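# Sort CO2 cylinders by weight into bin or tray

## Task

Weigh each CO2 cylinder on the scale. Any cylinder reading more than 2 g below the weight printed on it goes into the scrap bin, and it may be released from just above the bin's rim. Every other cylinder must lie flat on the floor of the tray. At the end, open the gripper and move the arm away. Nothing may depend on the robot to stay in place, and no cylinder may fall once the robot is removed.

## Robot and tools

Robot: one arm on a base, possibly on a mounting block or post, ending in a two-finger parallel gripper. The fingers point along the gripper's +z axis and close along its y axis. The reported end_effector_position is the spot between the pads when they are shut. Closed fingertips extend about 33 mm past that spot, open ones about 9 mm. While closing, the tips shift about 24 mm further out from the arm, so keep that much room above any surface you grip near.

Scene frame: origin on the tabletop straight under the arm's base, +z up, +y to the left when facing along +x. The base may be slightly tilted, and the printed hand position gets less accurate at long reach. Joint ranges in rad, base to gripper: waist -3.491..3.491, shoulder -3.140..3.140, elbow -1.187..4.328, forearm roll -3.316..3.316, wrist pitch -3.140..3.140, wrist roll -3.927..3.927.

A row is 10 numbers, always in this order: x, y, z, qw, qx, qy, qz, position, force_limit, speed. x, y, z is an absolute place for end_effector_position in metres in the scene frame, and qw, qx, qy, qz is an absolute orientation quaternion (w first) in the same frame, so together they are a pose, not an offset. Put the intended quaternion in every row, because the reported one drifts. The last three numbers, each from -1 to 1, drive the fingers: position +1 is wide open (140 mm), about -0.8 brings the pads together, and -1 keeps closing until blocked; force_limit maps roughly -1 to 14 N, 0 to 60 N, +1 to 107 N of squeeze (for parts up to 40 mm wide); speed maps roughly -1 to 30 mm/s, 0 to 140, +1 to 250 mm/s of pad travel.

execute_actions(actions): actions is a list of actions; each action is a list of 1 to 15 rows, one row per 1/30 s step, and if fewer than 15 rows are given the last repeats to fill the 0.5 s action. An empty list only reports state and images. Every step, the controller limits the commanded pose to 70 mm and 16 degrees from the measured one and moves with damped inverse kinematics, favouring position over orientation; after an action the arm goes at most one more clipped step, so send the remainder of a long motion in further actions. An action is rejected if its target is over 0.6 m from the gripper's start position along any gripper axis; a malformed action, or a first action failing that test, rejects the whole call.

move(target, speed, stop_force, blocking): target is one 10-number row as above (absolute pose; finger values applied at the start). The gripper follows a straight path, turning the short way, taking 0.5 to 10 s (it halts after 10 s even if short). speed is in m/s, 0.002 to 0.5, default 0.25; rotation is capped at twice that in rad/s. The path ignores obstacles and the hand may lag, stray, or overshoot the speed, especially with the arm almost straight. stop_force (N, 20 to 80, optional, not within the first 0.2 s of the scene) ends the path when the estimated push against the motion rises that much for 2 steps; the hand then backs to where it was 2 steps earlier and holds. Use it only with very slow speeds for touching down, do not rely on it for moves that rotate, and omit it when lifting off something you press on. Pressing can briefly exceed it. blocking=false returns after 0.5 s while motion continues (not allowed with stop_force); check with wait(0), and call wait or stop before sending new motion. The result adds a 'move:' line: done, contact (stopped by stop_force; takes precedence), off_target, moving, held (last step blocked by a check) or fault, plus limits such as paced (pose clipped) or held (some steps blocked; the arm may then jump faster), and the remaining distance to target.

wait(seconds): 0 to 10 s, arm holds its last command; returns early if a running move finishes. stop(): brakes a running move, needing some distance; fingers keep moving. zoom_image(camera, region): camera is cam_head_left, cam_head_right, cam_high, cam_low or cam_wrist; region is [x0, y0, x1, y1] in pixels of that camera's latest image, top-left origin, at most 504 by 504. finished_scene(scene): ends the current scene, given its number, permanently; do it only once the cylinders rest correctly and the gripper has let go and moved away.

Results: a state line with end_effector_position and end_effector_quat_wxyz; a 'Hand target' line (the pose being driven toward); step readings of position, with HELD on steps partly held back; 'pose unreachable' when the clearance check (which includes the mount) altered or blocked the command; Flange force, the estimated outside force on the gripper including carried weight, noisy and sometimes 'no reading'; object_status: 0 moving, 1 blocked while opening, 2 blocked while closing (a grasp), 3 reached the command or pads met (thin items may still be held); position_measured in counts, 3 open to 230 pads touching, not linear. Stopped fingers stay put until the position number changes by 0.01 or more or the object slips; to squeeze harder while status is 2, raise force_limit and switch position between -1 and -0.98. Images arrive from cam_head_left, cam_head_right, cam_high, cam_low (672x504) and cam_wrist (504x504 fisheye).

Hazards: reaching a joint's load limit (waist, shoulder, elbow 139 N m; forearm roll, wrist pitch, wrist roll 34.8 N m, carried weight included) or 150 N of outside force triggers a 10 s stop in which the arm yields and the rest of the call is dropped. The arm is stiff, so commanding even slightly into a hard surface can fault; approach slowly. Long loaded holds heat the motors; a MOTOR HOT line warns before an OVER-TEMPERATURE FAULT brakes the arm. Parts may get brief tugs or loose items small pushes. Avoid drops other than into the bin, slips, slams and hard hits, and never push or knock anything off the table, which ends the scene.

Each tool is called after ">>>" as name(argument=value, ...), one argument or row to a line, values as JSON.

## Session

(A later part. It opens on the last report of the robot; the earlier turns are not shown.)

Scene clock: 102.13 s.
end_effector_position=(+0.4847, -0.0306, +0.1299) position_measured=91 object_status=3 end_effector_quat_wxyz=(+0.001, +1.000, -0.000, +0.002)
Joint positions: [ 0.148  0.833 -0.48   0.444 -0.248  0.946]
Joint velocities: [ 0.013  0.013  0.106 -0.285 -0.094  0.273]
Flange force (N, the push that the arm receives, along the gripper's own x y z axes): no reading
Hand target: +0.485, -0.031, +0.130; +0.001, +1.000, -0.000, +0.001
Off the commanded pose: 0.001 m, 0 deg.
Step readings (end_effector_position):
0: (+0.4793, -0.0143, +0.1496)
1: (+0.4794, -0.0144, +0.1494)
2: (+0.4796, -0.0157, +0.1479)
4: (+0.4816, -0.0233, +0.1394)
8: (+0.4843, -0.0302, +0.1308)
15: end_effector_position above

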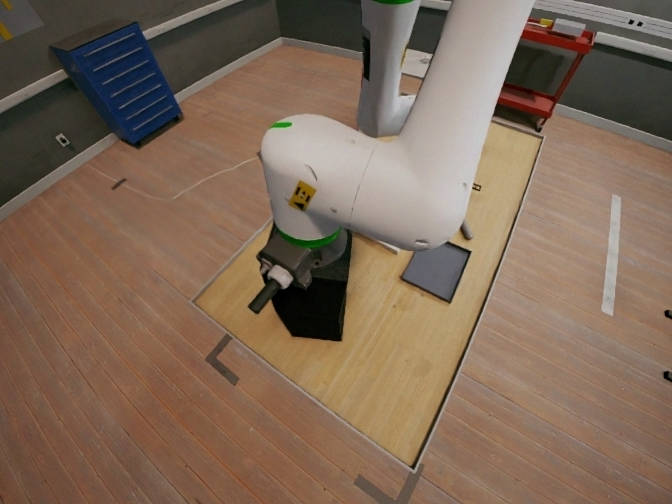

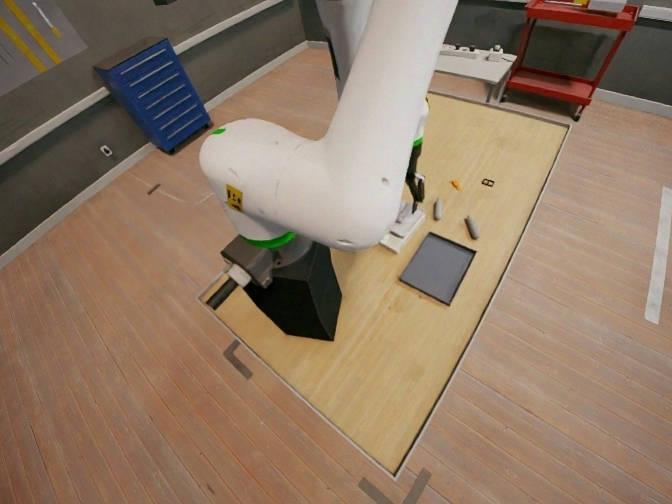

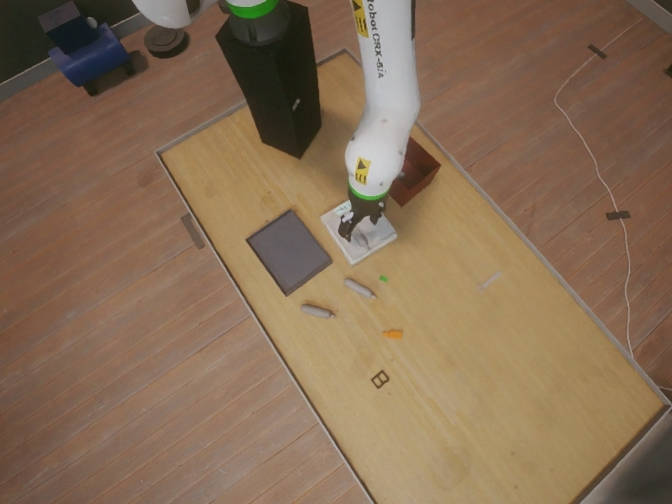

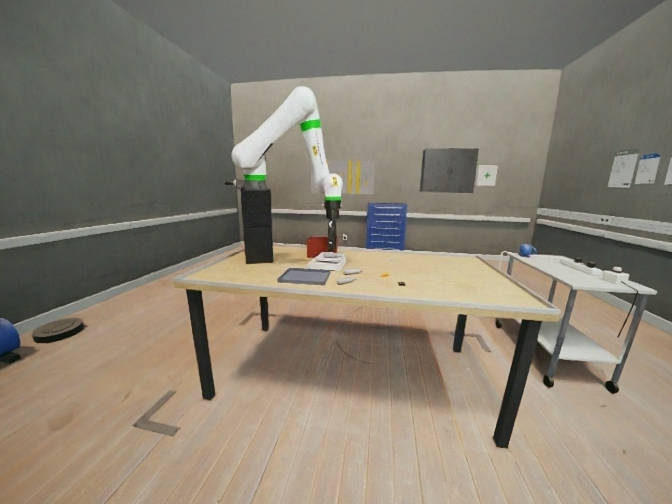

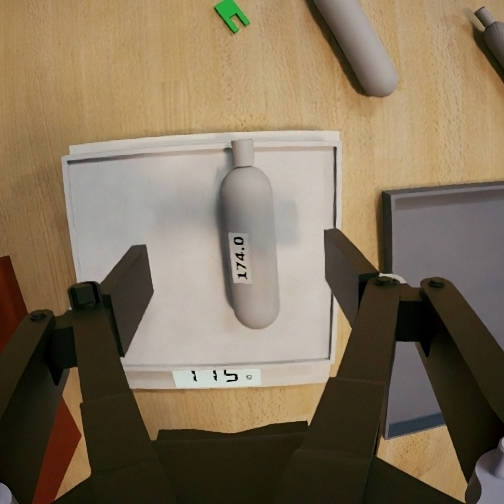

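>>> execute_actions(
  actions=[
    [[0.485,-0.041,0.109,0,1,0,0,0.1,0,0]],
    [[0.485,-0.041,0.109,0,1,0,0,-1,0,0]],
    [[0.485,-0.041,0.109,0,1,0,0,-1,0,0]],
    [[0.485,-0.041,0.16,0,1,0,0,-1,0,0]],
    [[0.47,-0.13,0.16,0,1,0,0,-1,0,0]],
    [[0.45,-0.22,0.15,0,1,0,0,-1,0,0]],
    [[0.435,-0.28,0.11,0,1,0,0,-1,0,0]],
    [[0.435,-0.28,0.08,0,1,0,0,-1,0,0]],
  ],
)

Scene clock: 111.90 s.
end_effector_position=(+0.4351, -0.2801, +0.0801) position_measured=193 object_status=2 end_effector_quat_wxyz=(+0.000, +1.000, -0.000, +0.000)
Joint positions: [-0.374  0.938 -0.315  0.299 -0.252  1.612]
Joint velocities: [ 0.    -0.    -0.004  0.007  0.003 -0.007]
Flange force (N, the push that the arm receives, along the gripper's own x y z axes): [-5.8 -6.4 -1.3]
Flange force at the end of the 4th action (N, along the gripper's axes at the end of the call): [-0.2 -2.4 -1.0]
Flange force at the end of the 5th action (N, along the gripper's axes at the end of the call): [-2.6 -2.4 0.1]
Flange force at the end of the 6th action (N, along the gripper's axes at the end of the call): [-0.5 -1.3 0.1]
Flange force at the end of the 7th action (N, along the gripper's axes at the end of the call): [-2.8 -3.5 -3.0]
Hand target: +0.435, -0.280, +0.080; +0.000, +1.000, -0.000, -0.000
Off the commanded pose: 0.000 m, 0 deg.
Step readings (end_effector_position; steps 1 to 15: 1st action; 16 to 30: 2nd action; 31 to 45: 3rd action; 46 to 60: 4th action; 61 to 75: 5th action; 76 to 90: 6th action; 91 to 105: 7th action; 106 to 120: 8th action):
0: (+0.4847, -0.0306, +0.1299)
1: (+0.4846, -0.0307, +0.1298)
2: (+0.4845, -0.0315, +0.1281)
4: (+0.4842, -0.0363, +0.1185)
8: (+0.4850, -0.0405, +0.1097)
15: (+0.4850, -0.0410, +0.1090)
16: (+0.4850, -0.0410, +0.1090)
17: (+0.4850, -0.0410, +0.1090)
19: (+0.4850, -0.0410, +0.1090)
23: (+0.4850, -0.0410, +0.1090)
30: (+0.4850, -0.0410, +0.1090)
31: (+0.4850, -0.0410, +0.1090)
32: (+0.4850, -0.0410, +0.1090)
34: (+0.4850, -0.0410, +0.1090)
38: (+0.4850, -0.0410, +0.1090)
45: (+0.4850, -0.0410, +0.1090)
46: (+0.4851, -0.0410, +0.1092)
47: (+0.4853, -0.0411, +0.1108)
49: (+0.4854, -0.0411, +0.1213)
53: (+0.4838, -0.0404, +0.1510)
60: (+0.4850, -0.0406, +0.1598)
61: (+0.4850, -0.0409, +0.1599)
62: (+0.4848, -0.0430, +0.1601)
64: (+0.4829, -0.0559, +0.1604)
68: (+0.4707, -0.1030, +0.1602)
75: (+0.4699, -0.1290, +0.1600)
76: (+0.4699, -0.1294, +0.1600)
77: (+0.4692, -0.1316, +0.1597)
79: (+0.4656, -0.1443, +0.1584)
83: (+0.4508, -0.1904, +0.1541)
90: (+0.4499, -0.2188, +0.1501)
91: (+0.4502, -0.2193, +0.1499)
92: (+0.4507, -0.2217, +0.1490)
94: (+0.4488, -0.2343, +0.1422)
98: (+0.4347, -0.2692, +0.1187)
105: (+0.4351, -0.2795, +0.1101)
106: (+0.4351, -0.2796, +0.1099)
107: (+0.4352, -0.2798, +0.1082)
109: (+0.4353, -0.2798, +0.0975)
113: (+0.4345, -0.2796, +0.0811)
120: end_effector_position above

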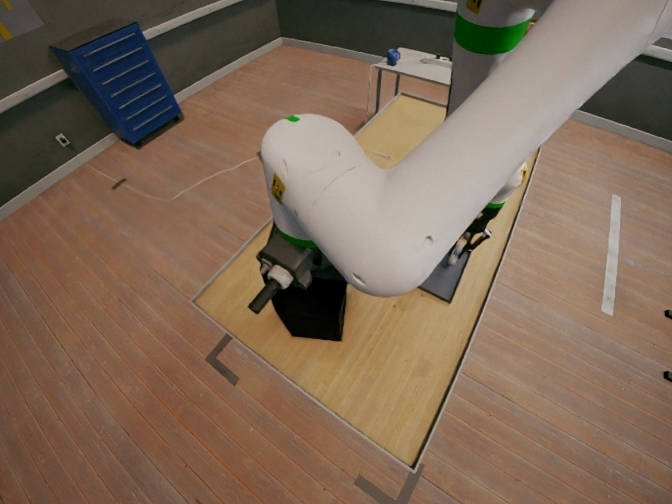

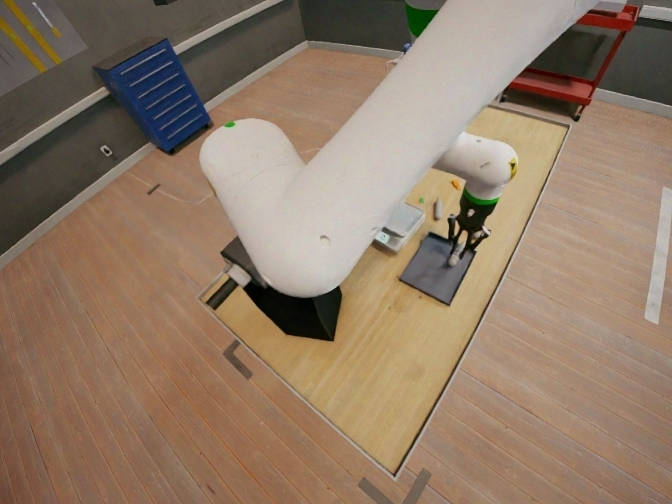

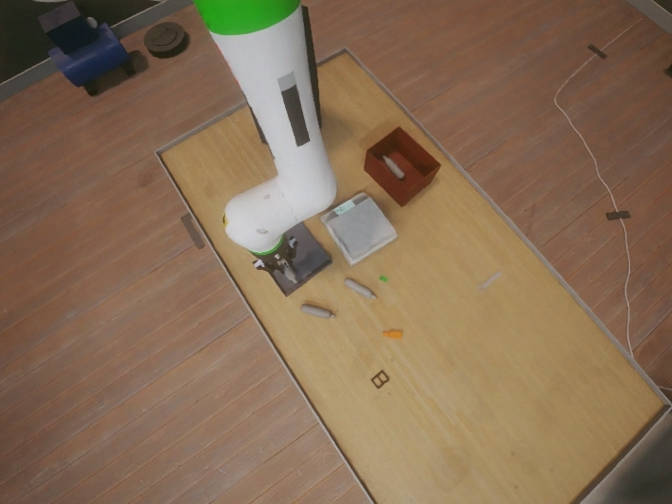

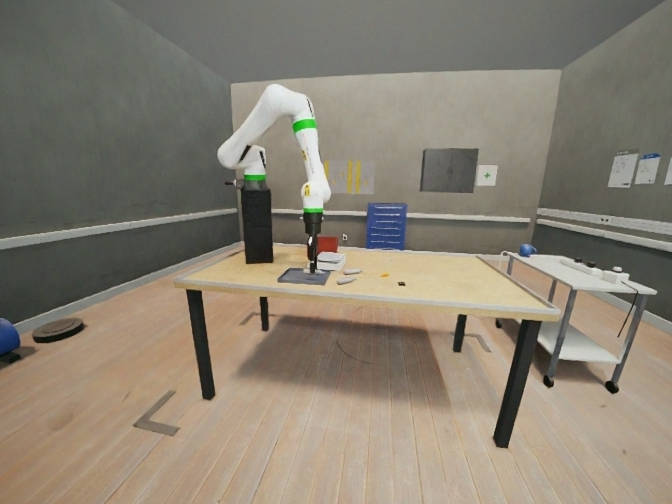

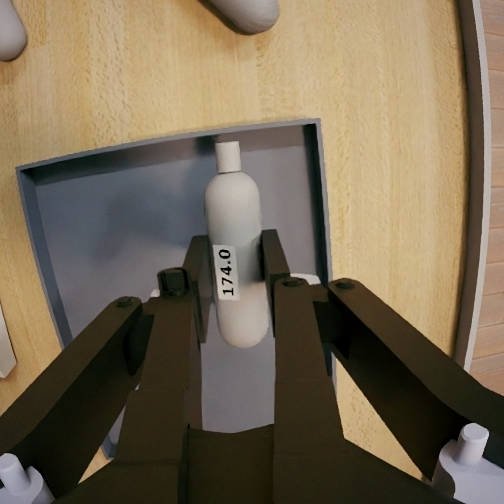

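>>> execute_actions(
  actions=[
    [[0.43,-0.28,0.06,0,1,0,0,-1,0,0]],
    [[0.43,-0.28,0.053,0,1,0,0,-1,0,0]],
    [[0.43,-0.28,0.053,0,1,0,0,-0.35,0,0]],
    [[0.43,-0.28,0.11,0,1,0,0,-0.35,0,0]],
  ],
)

>>> move(
  target=[0.6,-0.143,0.14,0,0.976,0.216,0,0.3,0,0],
  speed=0.5,
)

Scene clock: 118.20 s.
end_effector_position=(+0.4300, -0.2797, +0.1098) position_measured=173 object_status=3 end_effector_quat_wxyz=(+0.000, +1.000, +0.000, +0.000)
Joint positions: [-0.37   0.864 -0.349  0.263 -0.29   1.645]
Joint velocities: [-0.008 -0.     0.025 -0.058 -0.029  0.064]
Flange force (N, the push that the arm receives, along the gripper's own x y z axes): [-7.0 -8.6 -3.6]
Flange force at the end of the 1st action (N, along the gripper's axes at the end of the call): no reading
Flange force at the end of the 2nd action (N, along the gripper's axes at the end of the call): no reading
Flange force at the end of the 3rd action (N, along the gripper's axes at the end of the call): no reading
Hand target: +0.430, -0.280, +0.110; -0.000, +1.000, +0.000, +0.000
Off the commanded pose: 0.000 m, 0 deg.
Step readings (end_effector_position; steps 1 to 15: 1st action; 16 to 30: 2nd action; 31 to 45: 3rd action; 46 to 60: 4th action):
0: (+0.4349, -0.2800, +0.0800)
1: (+0.4349, -0.2800, +0.0798)
2: (+0.4345, -0.2800, +0.0780)
4: (+0.4313, -0.2796, +0.0682)
8: (+0.4302, -0.2799, +0.0606)
15: (+0.4300, -0.2800, +0.0600)
16: (+0.4300, -0.2800, +0.0599)
17: (+0.4302, -0.2801, +0.0583)
19: (+0.4296, -0.2798, +0.0543)
23: (+0.4302, -0.2801, +0.0532)
30: (+0.4300, -0.2800, +0.0530)
31: (+0.4300, -0.2800, +0.0530)
32: (+0.4300, -0.2800, +0.0530)
34: (+0.4300, -0.2800, +0.0530)
38: (+0.4300, -0.2800, +0.0530)
45: (+0.4300, -0.2800, +0.0530)
46: (+0.4300, -0.2800, +0.0531)
47: (+0.4301, -0.2802, +0.0548)
49: (+0.4303, -0.2804, +0.0656)
53: (+0.4297, -0.2794, +0.0987)
60: end_effector_position above

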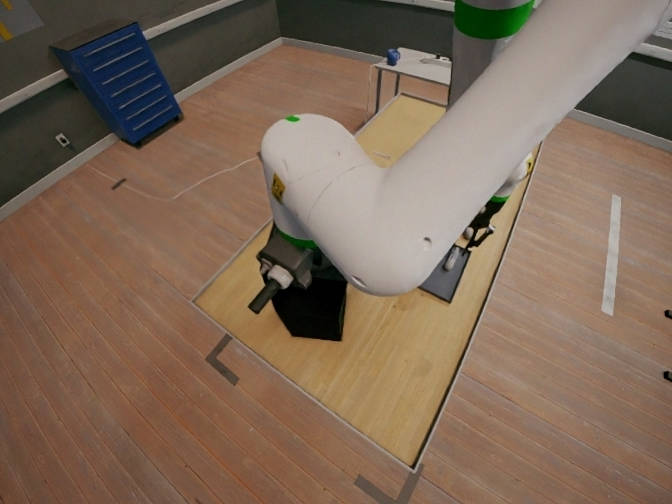

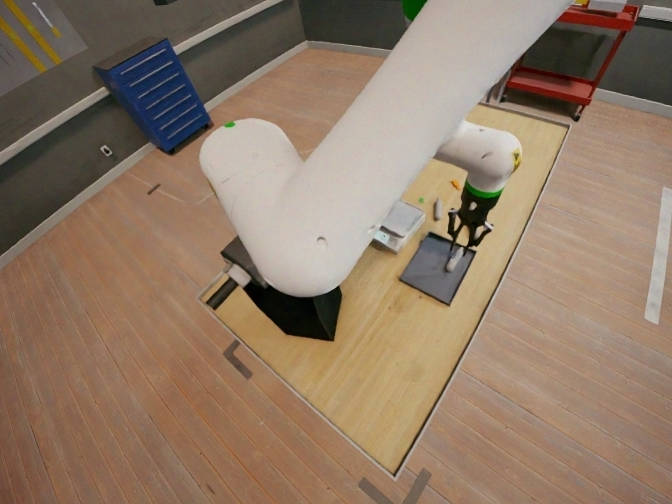

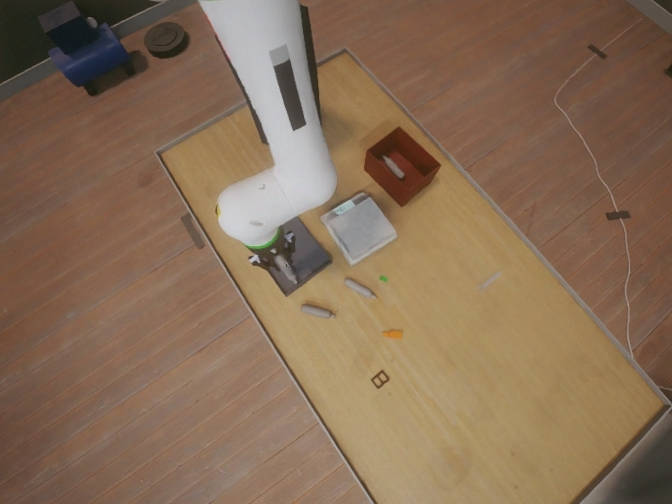

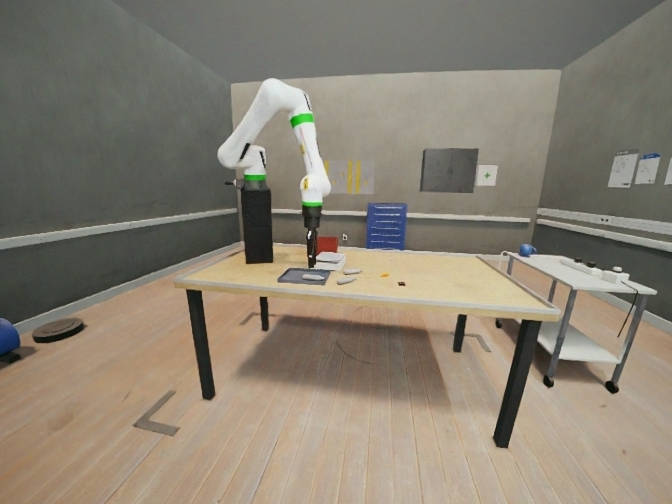

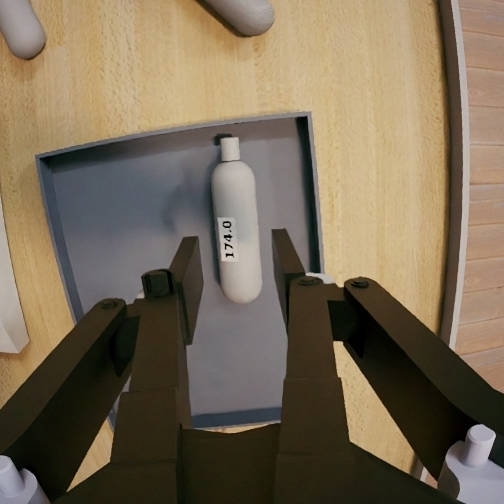

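Scene clock: 119.27 s.
end_effector_position=(+0.5998, -0.1434, +0.1396) position_measured=91 object_status=3 end_effector_quat_wxyz=(+0.000, +0.976, +0.216, -0.000)
Joint positions: [-0.061  0.948 -0.011  0.176 -0.569  1.875]
Joint velocities: [-0.002  0.003  0.006 -0.004 -0.005  0.008]
Flange force (N, the push that the arm receives, along the gripper's own x y z axes): [-7.9 -8.4 -6.6]
Hand target: +0.600, -0.143, +0.140; +0.000, +0.976, +0.216, -0.000
Off the commanded pose: 0.001 m, 0 deg.
move: done; limits=paced

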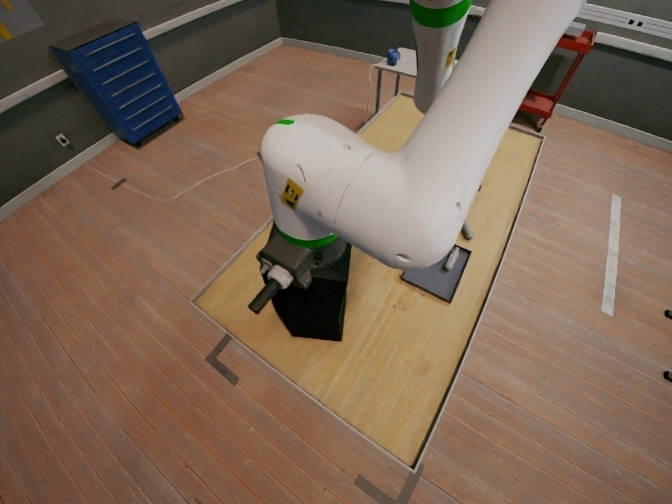

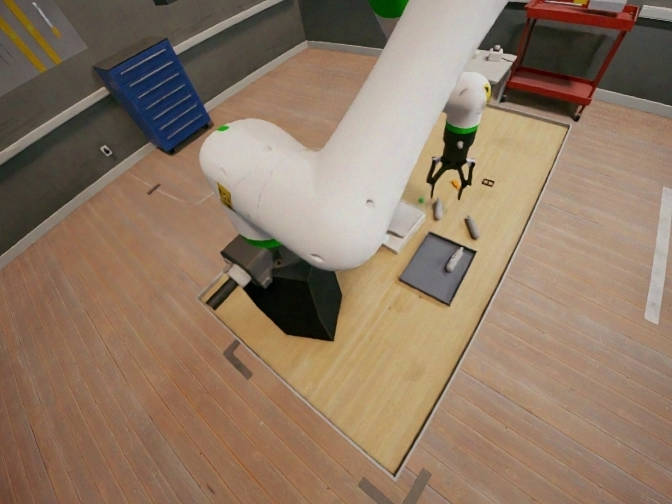

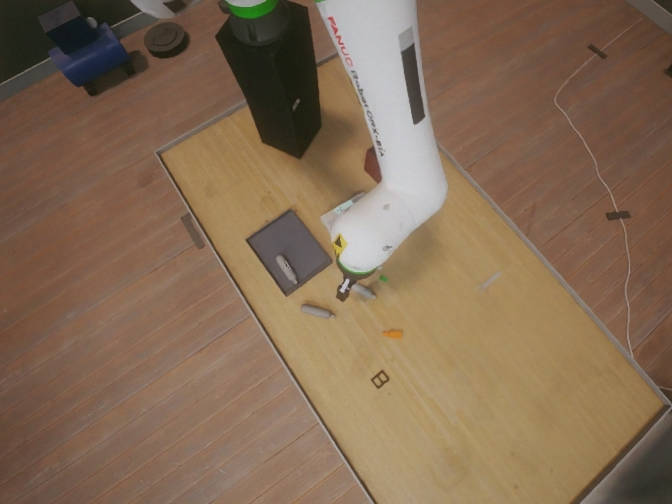

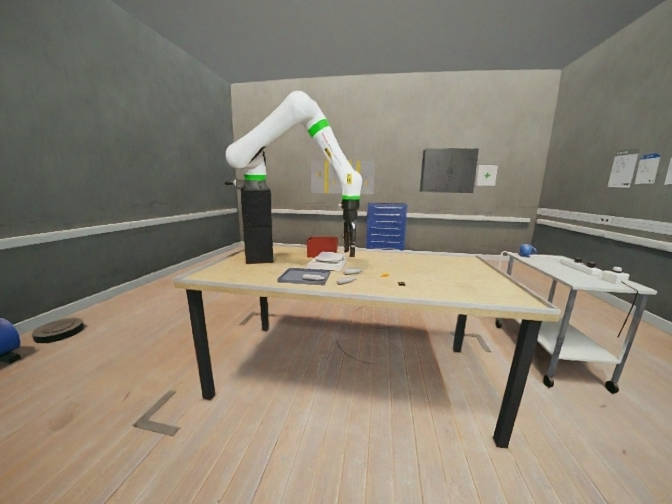

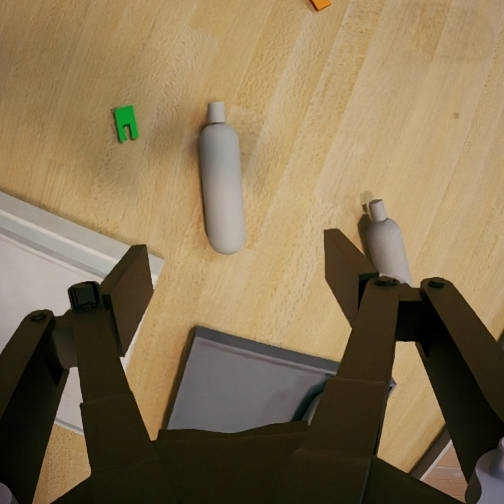

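>>> execute_actions(
  actions=[
    [[0.594,-0.137,0.09,0,0.976,0.216,0,-0.1,0,0]],
    [[0.594,-0.137,0.049,0,0.976,0.216,0,-0.1,0,0]],
    [[0.594,-0.137,0.049,0,0.976,0.216,0,-1,0,0]],
    [[0.594,-0.137,0.11,0,0.976,0.216,0,-1,0,0]],
  ],
)

>>> move(
  target=[0.68,0.0,0.52,-0.7,0.714,0,0,-1,0,0],
  speed=0.5,
)

>>> move(
  target=[0.68,-0.08,0.64,-0.95,0.31,0,0,-1,0,0],
  speed=0.5,
)

>>> zoom_image(
  camera="cam_high",
  region=[430,150,570,290],
)

Scene clock: 125.93 s.
end_effector_position=(+0.5941, -0.1370, +0.1098) position_measured=194 object_status=2 end_effector_quat_wxyz=(-0.000, +0.976, +0.216, -0.000)
Joint positions: [-0.056  1.    -0.012  0.191 -0.516  1.853]
Joint velocities: [ 0.    -0.005 -0.002 -0.    -0.002 -0.   ]
Flange force (N, the push that the arm receives, along the gripper's own x y z axes): [-4.5 -4.0 -3.5]
Flange force at the end of the 1st action (N, along the gripper's axes at the end of the call): [-6.1 -5.1 -5.9]
Flange force at the end of the 2nd action (N, along the gripper's axes at the end of the call): [-5.5 -3.8 -3.9]
Flange force at the end of the 3rd action (N, along the gripper's axes at the end of the call): [-7.0 -7.8 -27.5]
Hand target: +0.594, -0.137, +0.110; -0.000, +0.976, +0.216, +0.000
Off the commanded pose: 0.000 m, 0 deg.
Step readings (end_effector_position; steps 1 to 15: 1st action; 16 to 30: 2nd action; 31 to 45: 3rd action; 46 to 60: 4th action):
0: (+0.5999, -0.1434, +0.1396)
1: (+0.5997, -0.1434, +0.1394)
2: (+0.5994, -0.1430, +0.1372)
4: (+0.5967, -0.1411, +0.1227)
8: (+0.5921, -0.1370, +0.0934)
15: (+0.5939, -0.1370, +0.0901)
16: (+0.5939, -0.1370, +0.0899)
17: (+0.5941, -0.1369, +0.0880)
19: (+0.5933, -0.1368, +0.0755)
23: (+0.5927, -0.1368, +0.0514)
30: (+0.5940, -0.1370, +0.0491)
31: (+0.5940, -0.1370, +0.0491)
32: (+0.5941, -0.1370, +0.0490)
34: (+0.5940, -0.1370, +0.0490)
38: (+0.5940, -0.1370, +0.0490)
45: (+0.5940, -0.1370, +0.0490)
46: (+0.5941, -0.1370, +0.0492)
47: (+0.5942, -0.1372, +0.0510)
49: (+0.5947, -0.1373, +0.0633)
53: (+0.5952, -0.1372, +0.0999)
60: end_effector_position above

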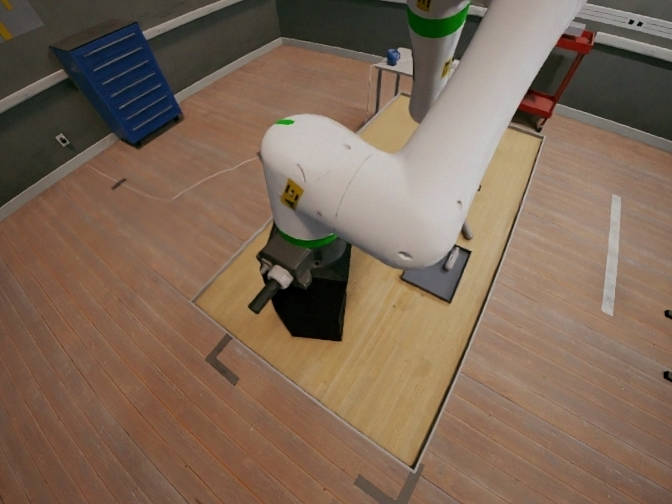

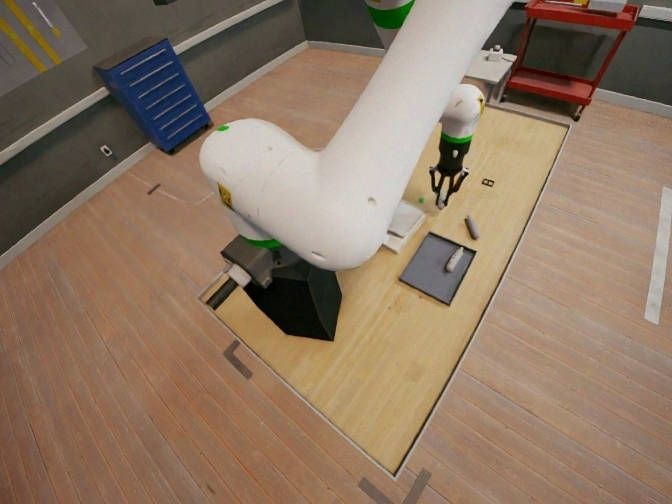

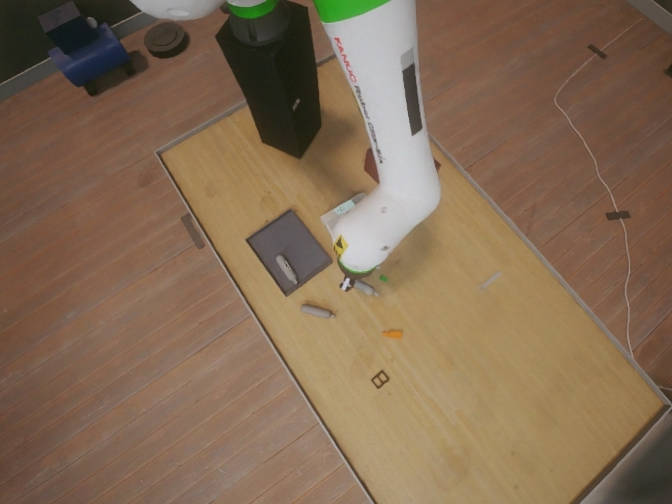

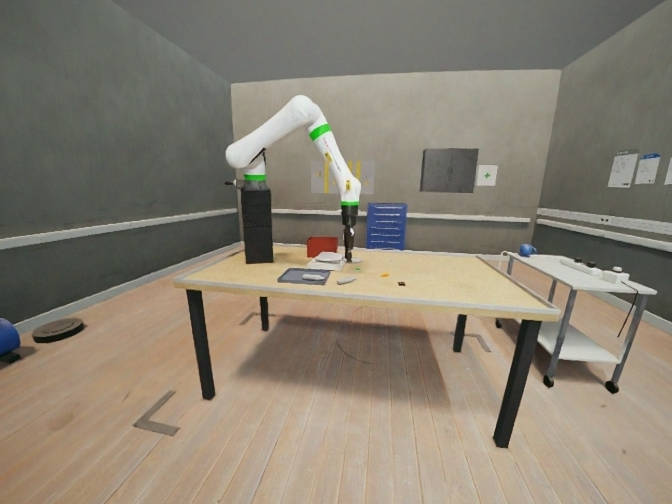

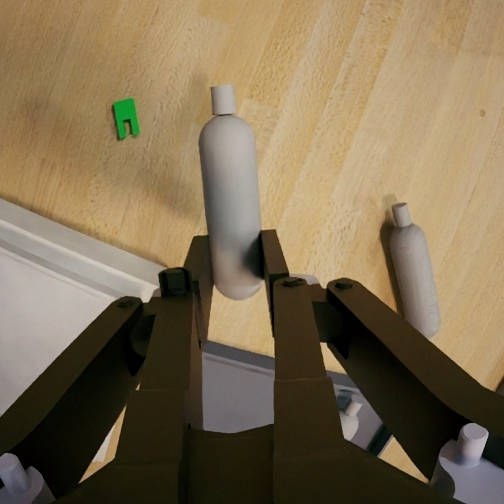

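Scene clock: 128.07 s.
end_effector_position=(+0.6817, +0.0002, +0.5207) position_measured=194 object_status=2 end_effector_quat_wxyz=(+0.701, -0.713, -0.001, -0.002)
Joint positions: [-0.481  1.124  0.892 -1.349 -1.959  1.926]
Joint velocities: [ 0.001  0.002 -0.    -0.002 -0.001 -0.002]
Flange force (N, the push that the arm receives, along the gripper's own x y z axes): [-10.4 -4.5 5.0]
Hand target: +0.682, +0.000, +0.521; +0.701, -0.713, -0.001, -0.002
Off the commanded pose: 0.002 m, 0 deg.
move: done

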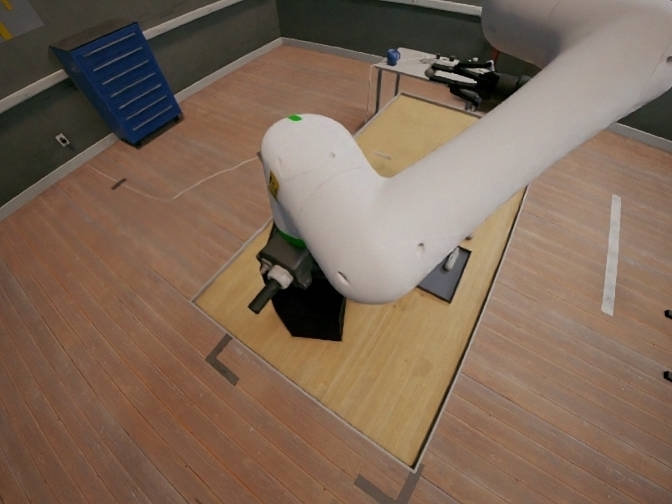

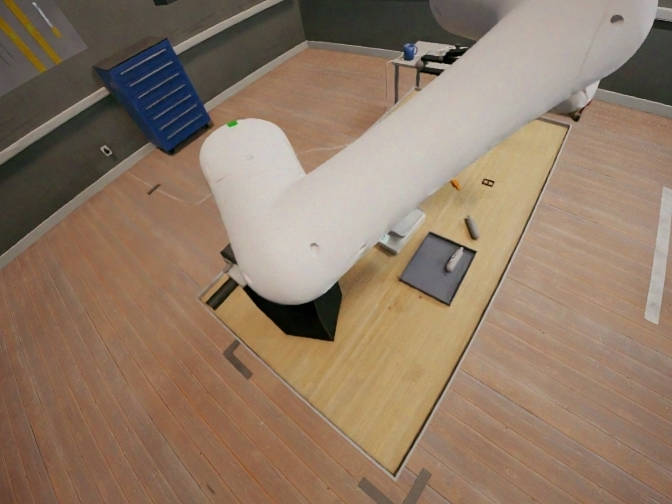

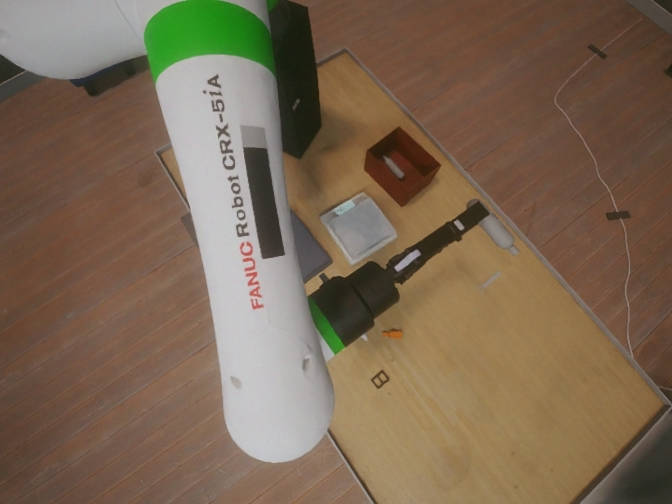

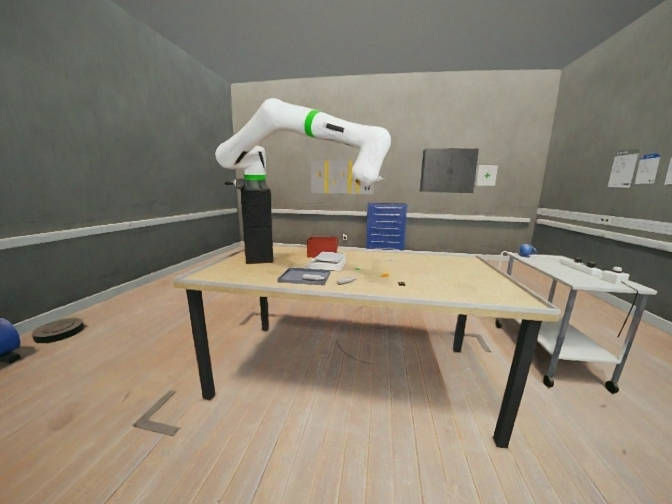

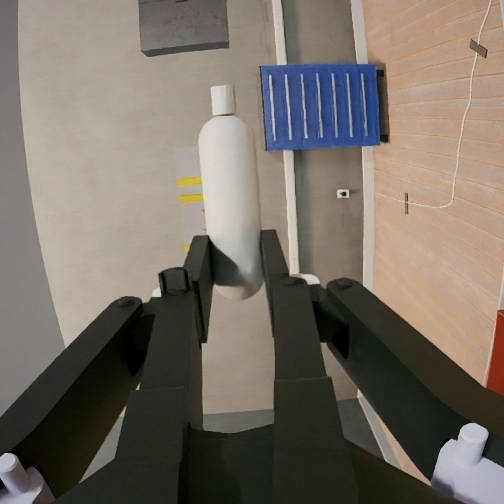

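Scene clock: 129.57 s.
end_effector_position=(+0.6804, -0.0807, +0.6398) position_measured=194 object_status=2 end_effector_quat_wxyz=(+0.951, -0.310, +0.001, -0.002)
Joint positions: [-0.573  1.42   0.935 -2.294 -2.307  1.573]
Joint velocities: [ 0.001 -0.001 -0.001 -0.002  0.001 -0.002]
Flange force (N, the push that the arm receives, along the gripper's own x y z axes): [-11.9 0.3 11.0]
Hand target: +0.680, -0.081, +0.640; +0.951, -0.310, +0.001, -0.002
Off the commanded pose: 0.001 m, 0 deg.
move: done

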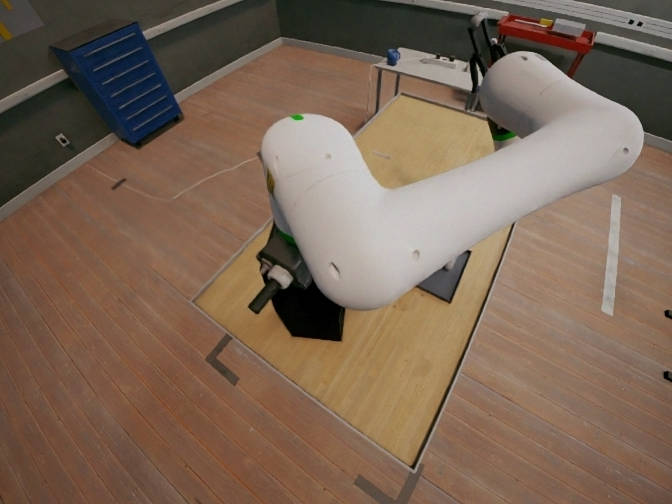

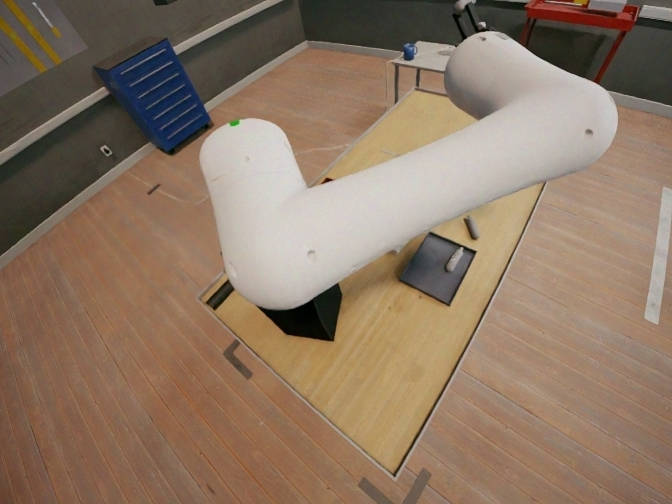

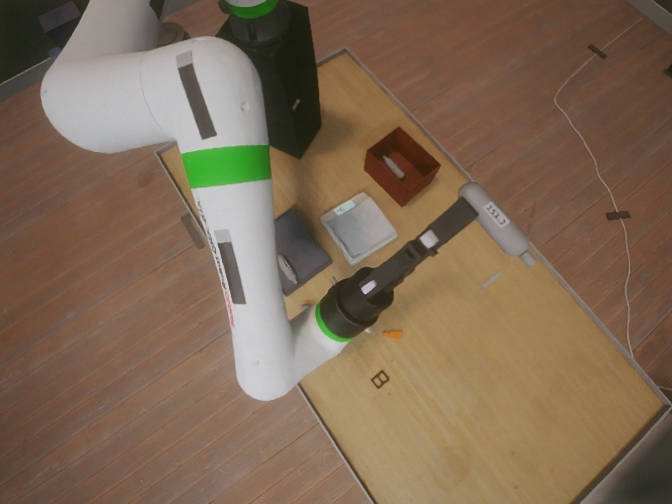

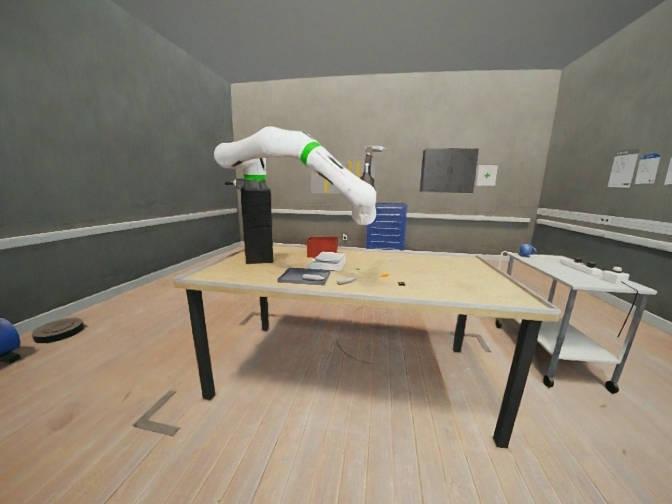

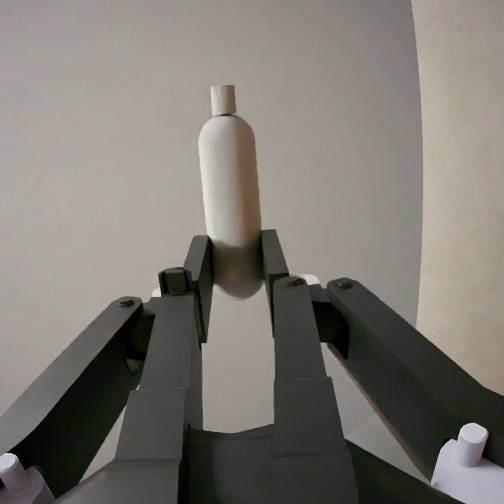

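Region (430, 150, 570, 290) of cam_high's 672x504 image, scaled by 3.600, with more detail than that image has.

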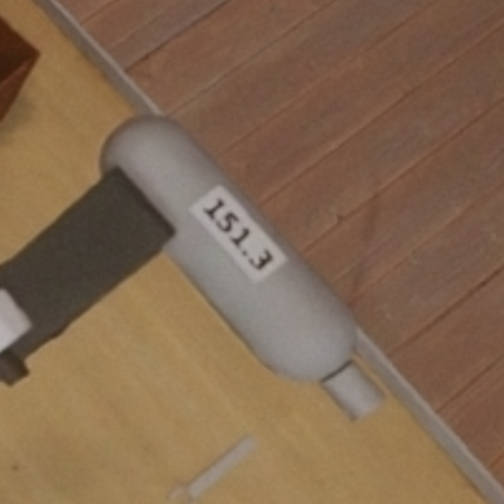

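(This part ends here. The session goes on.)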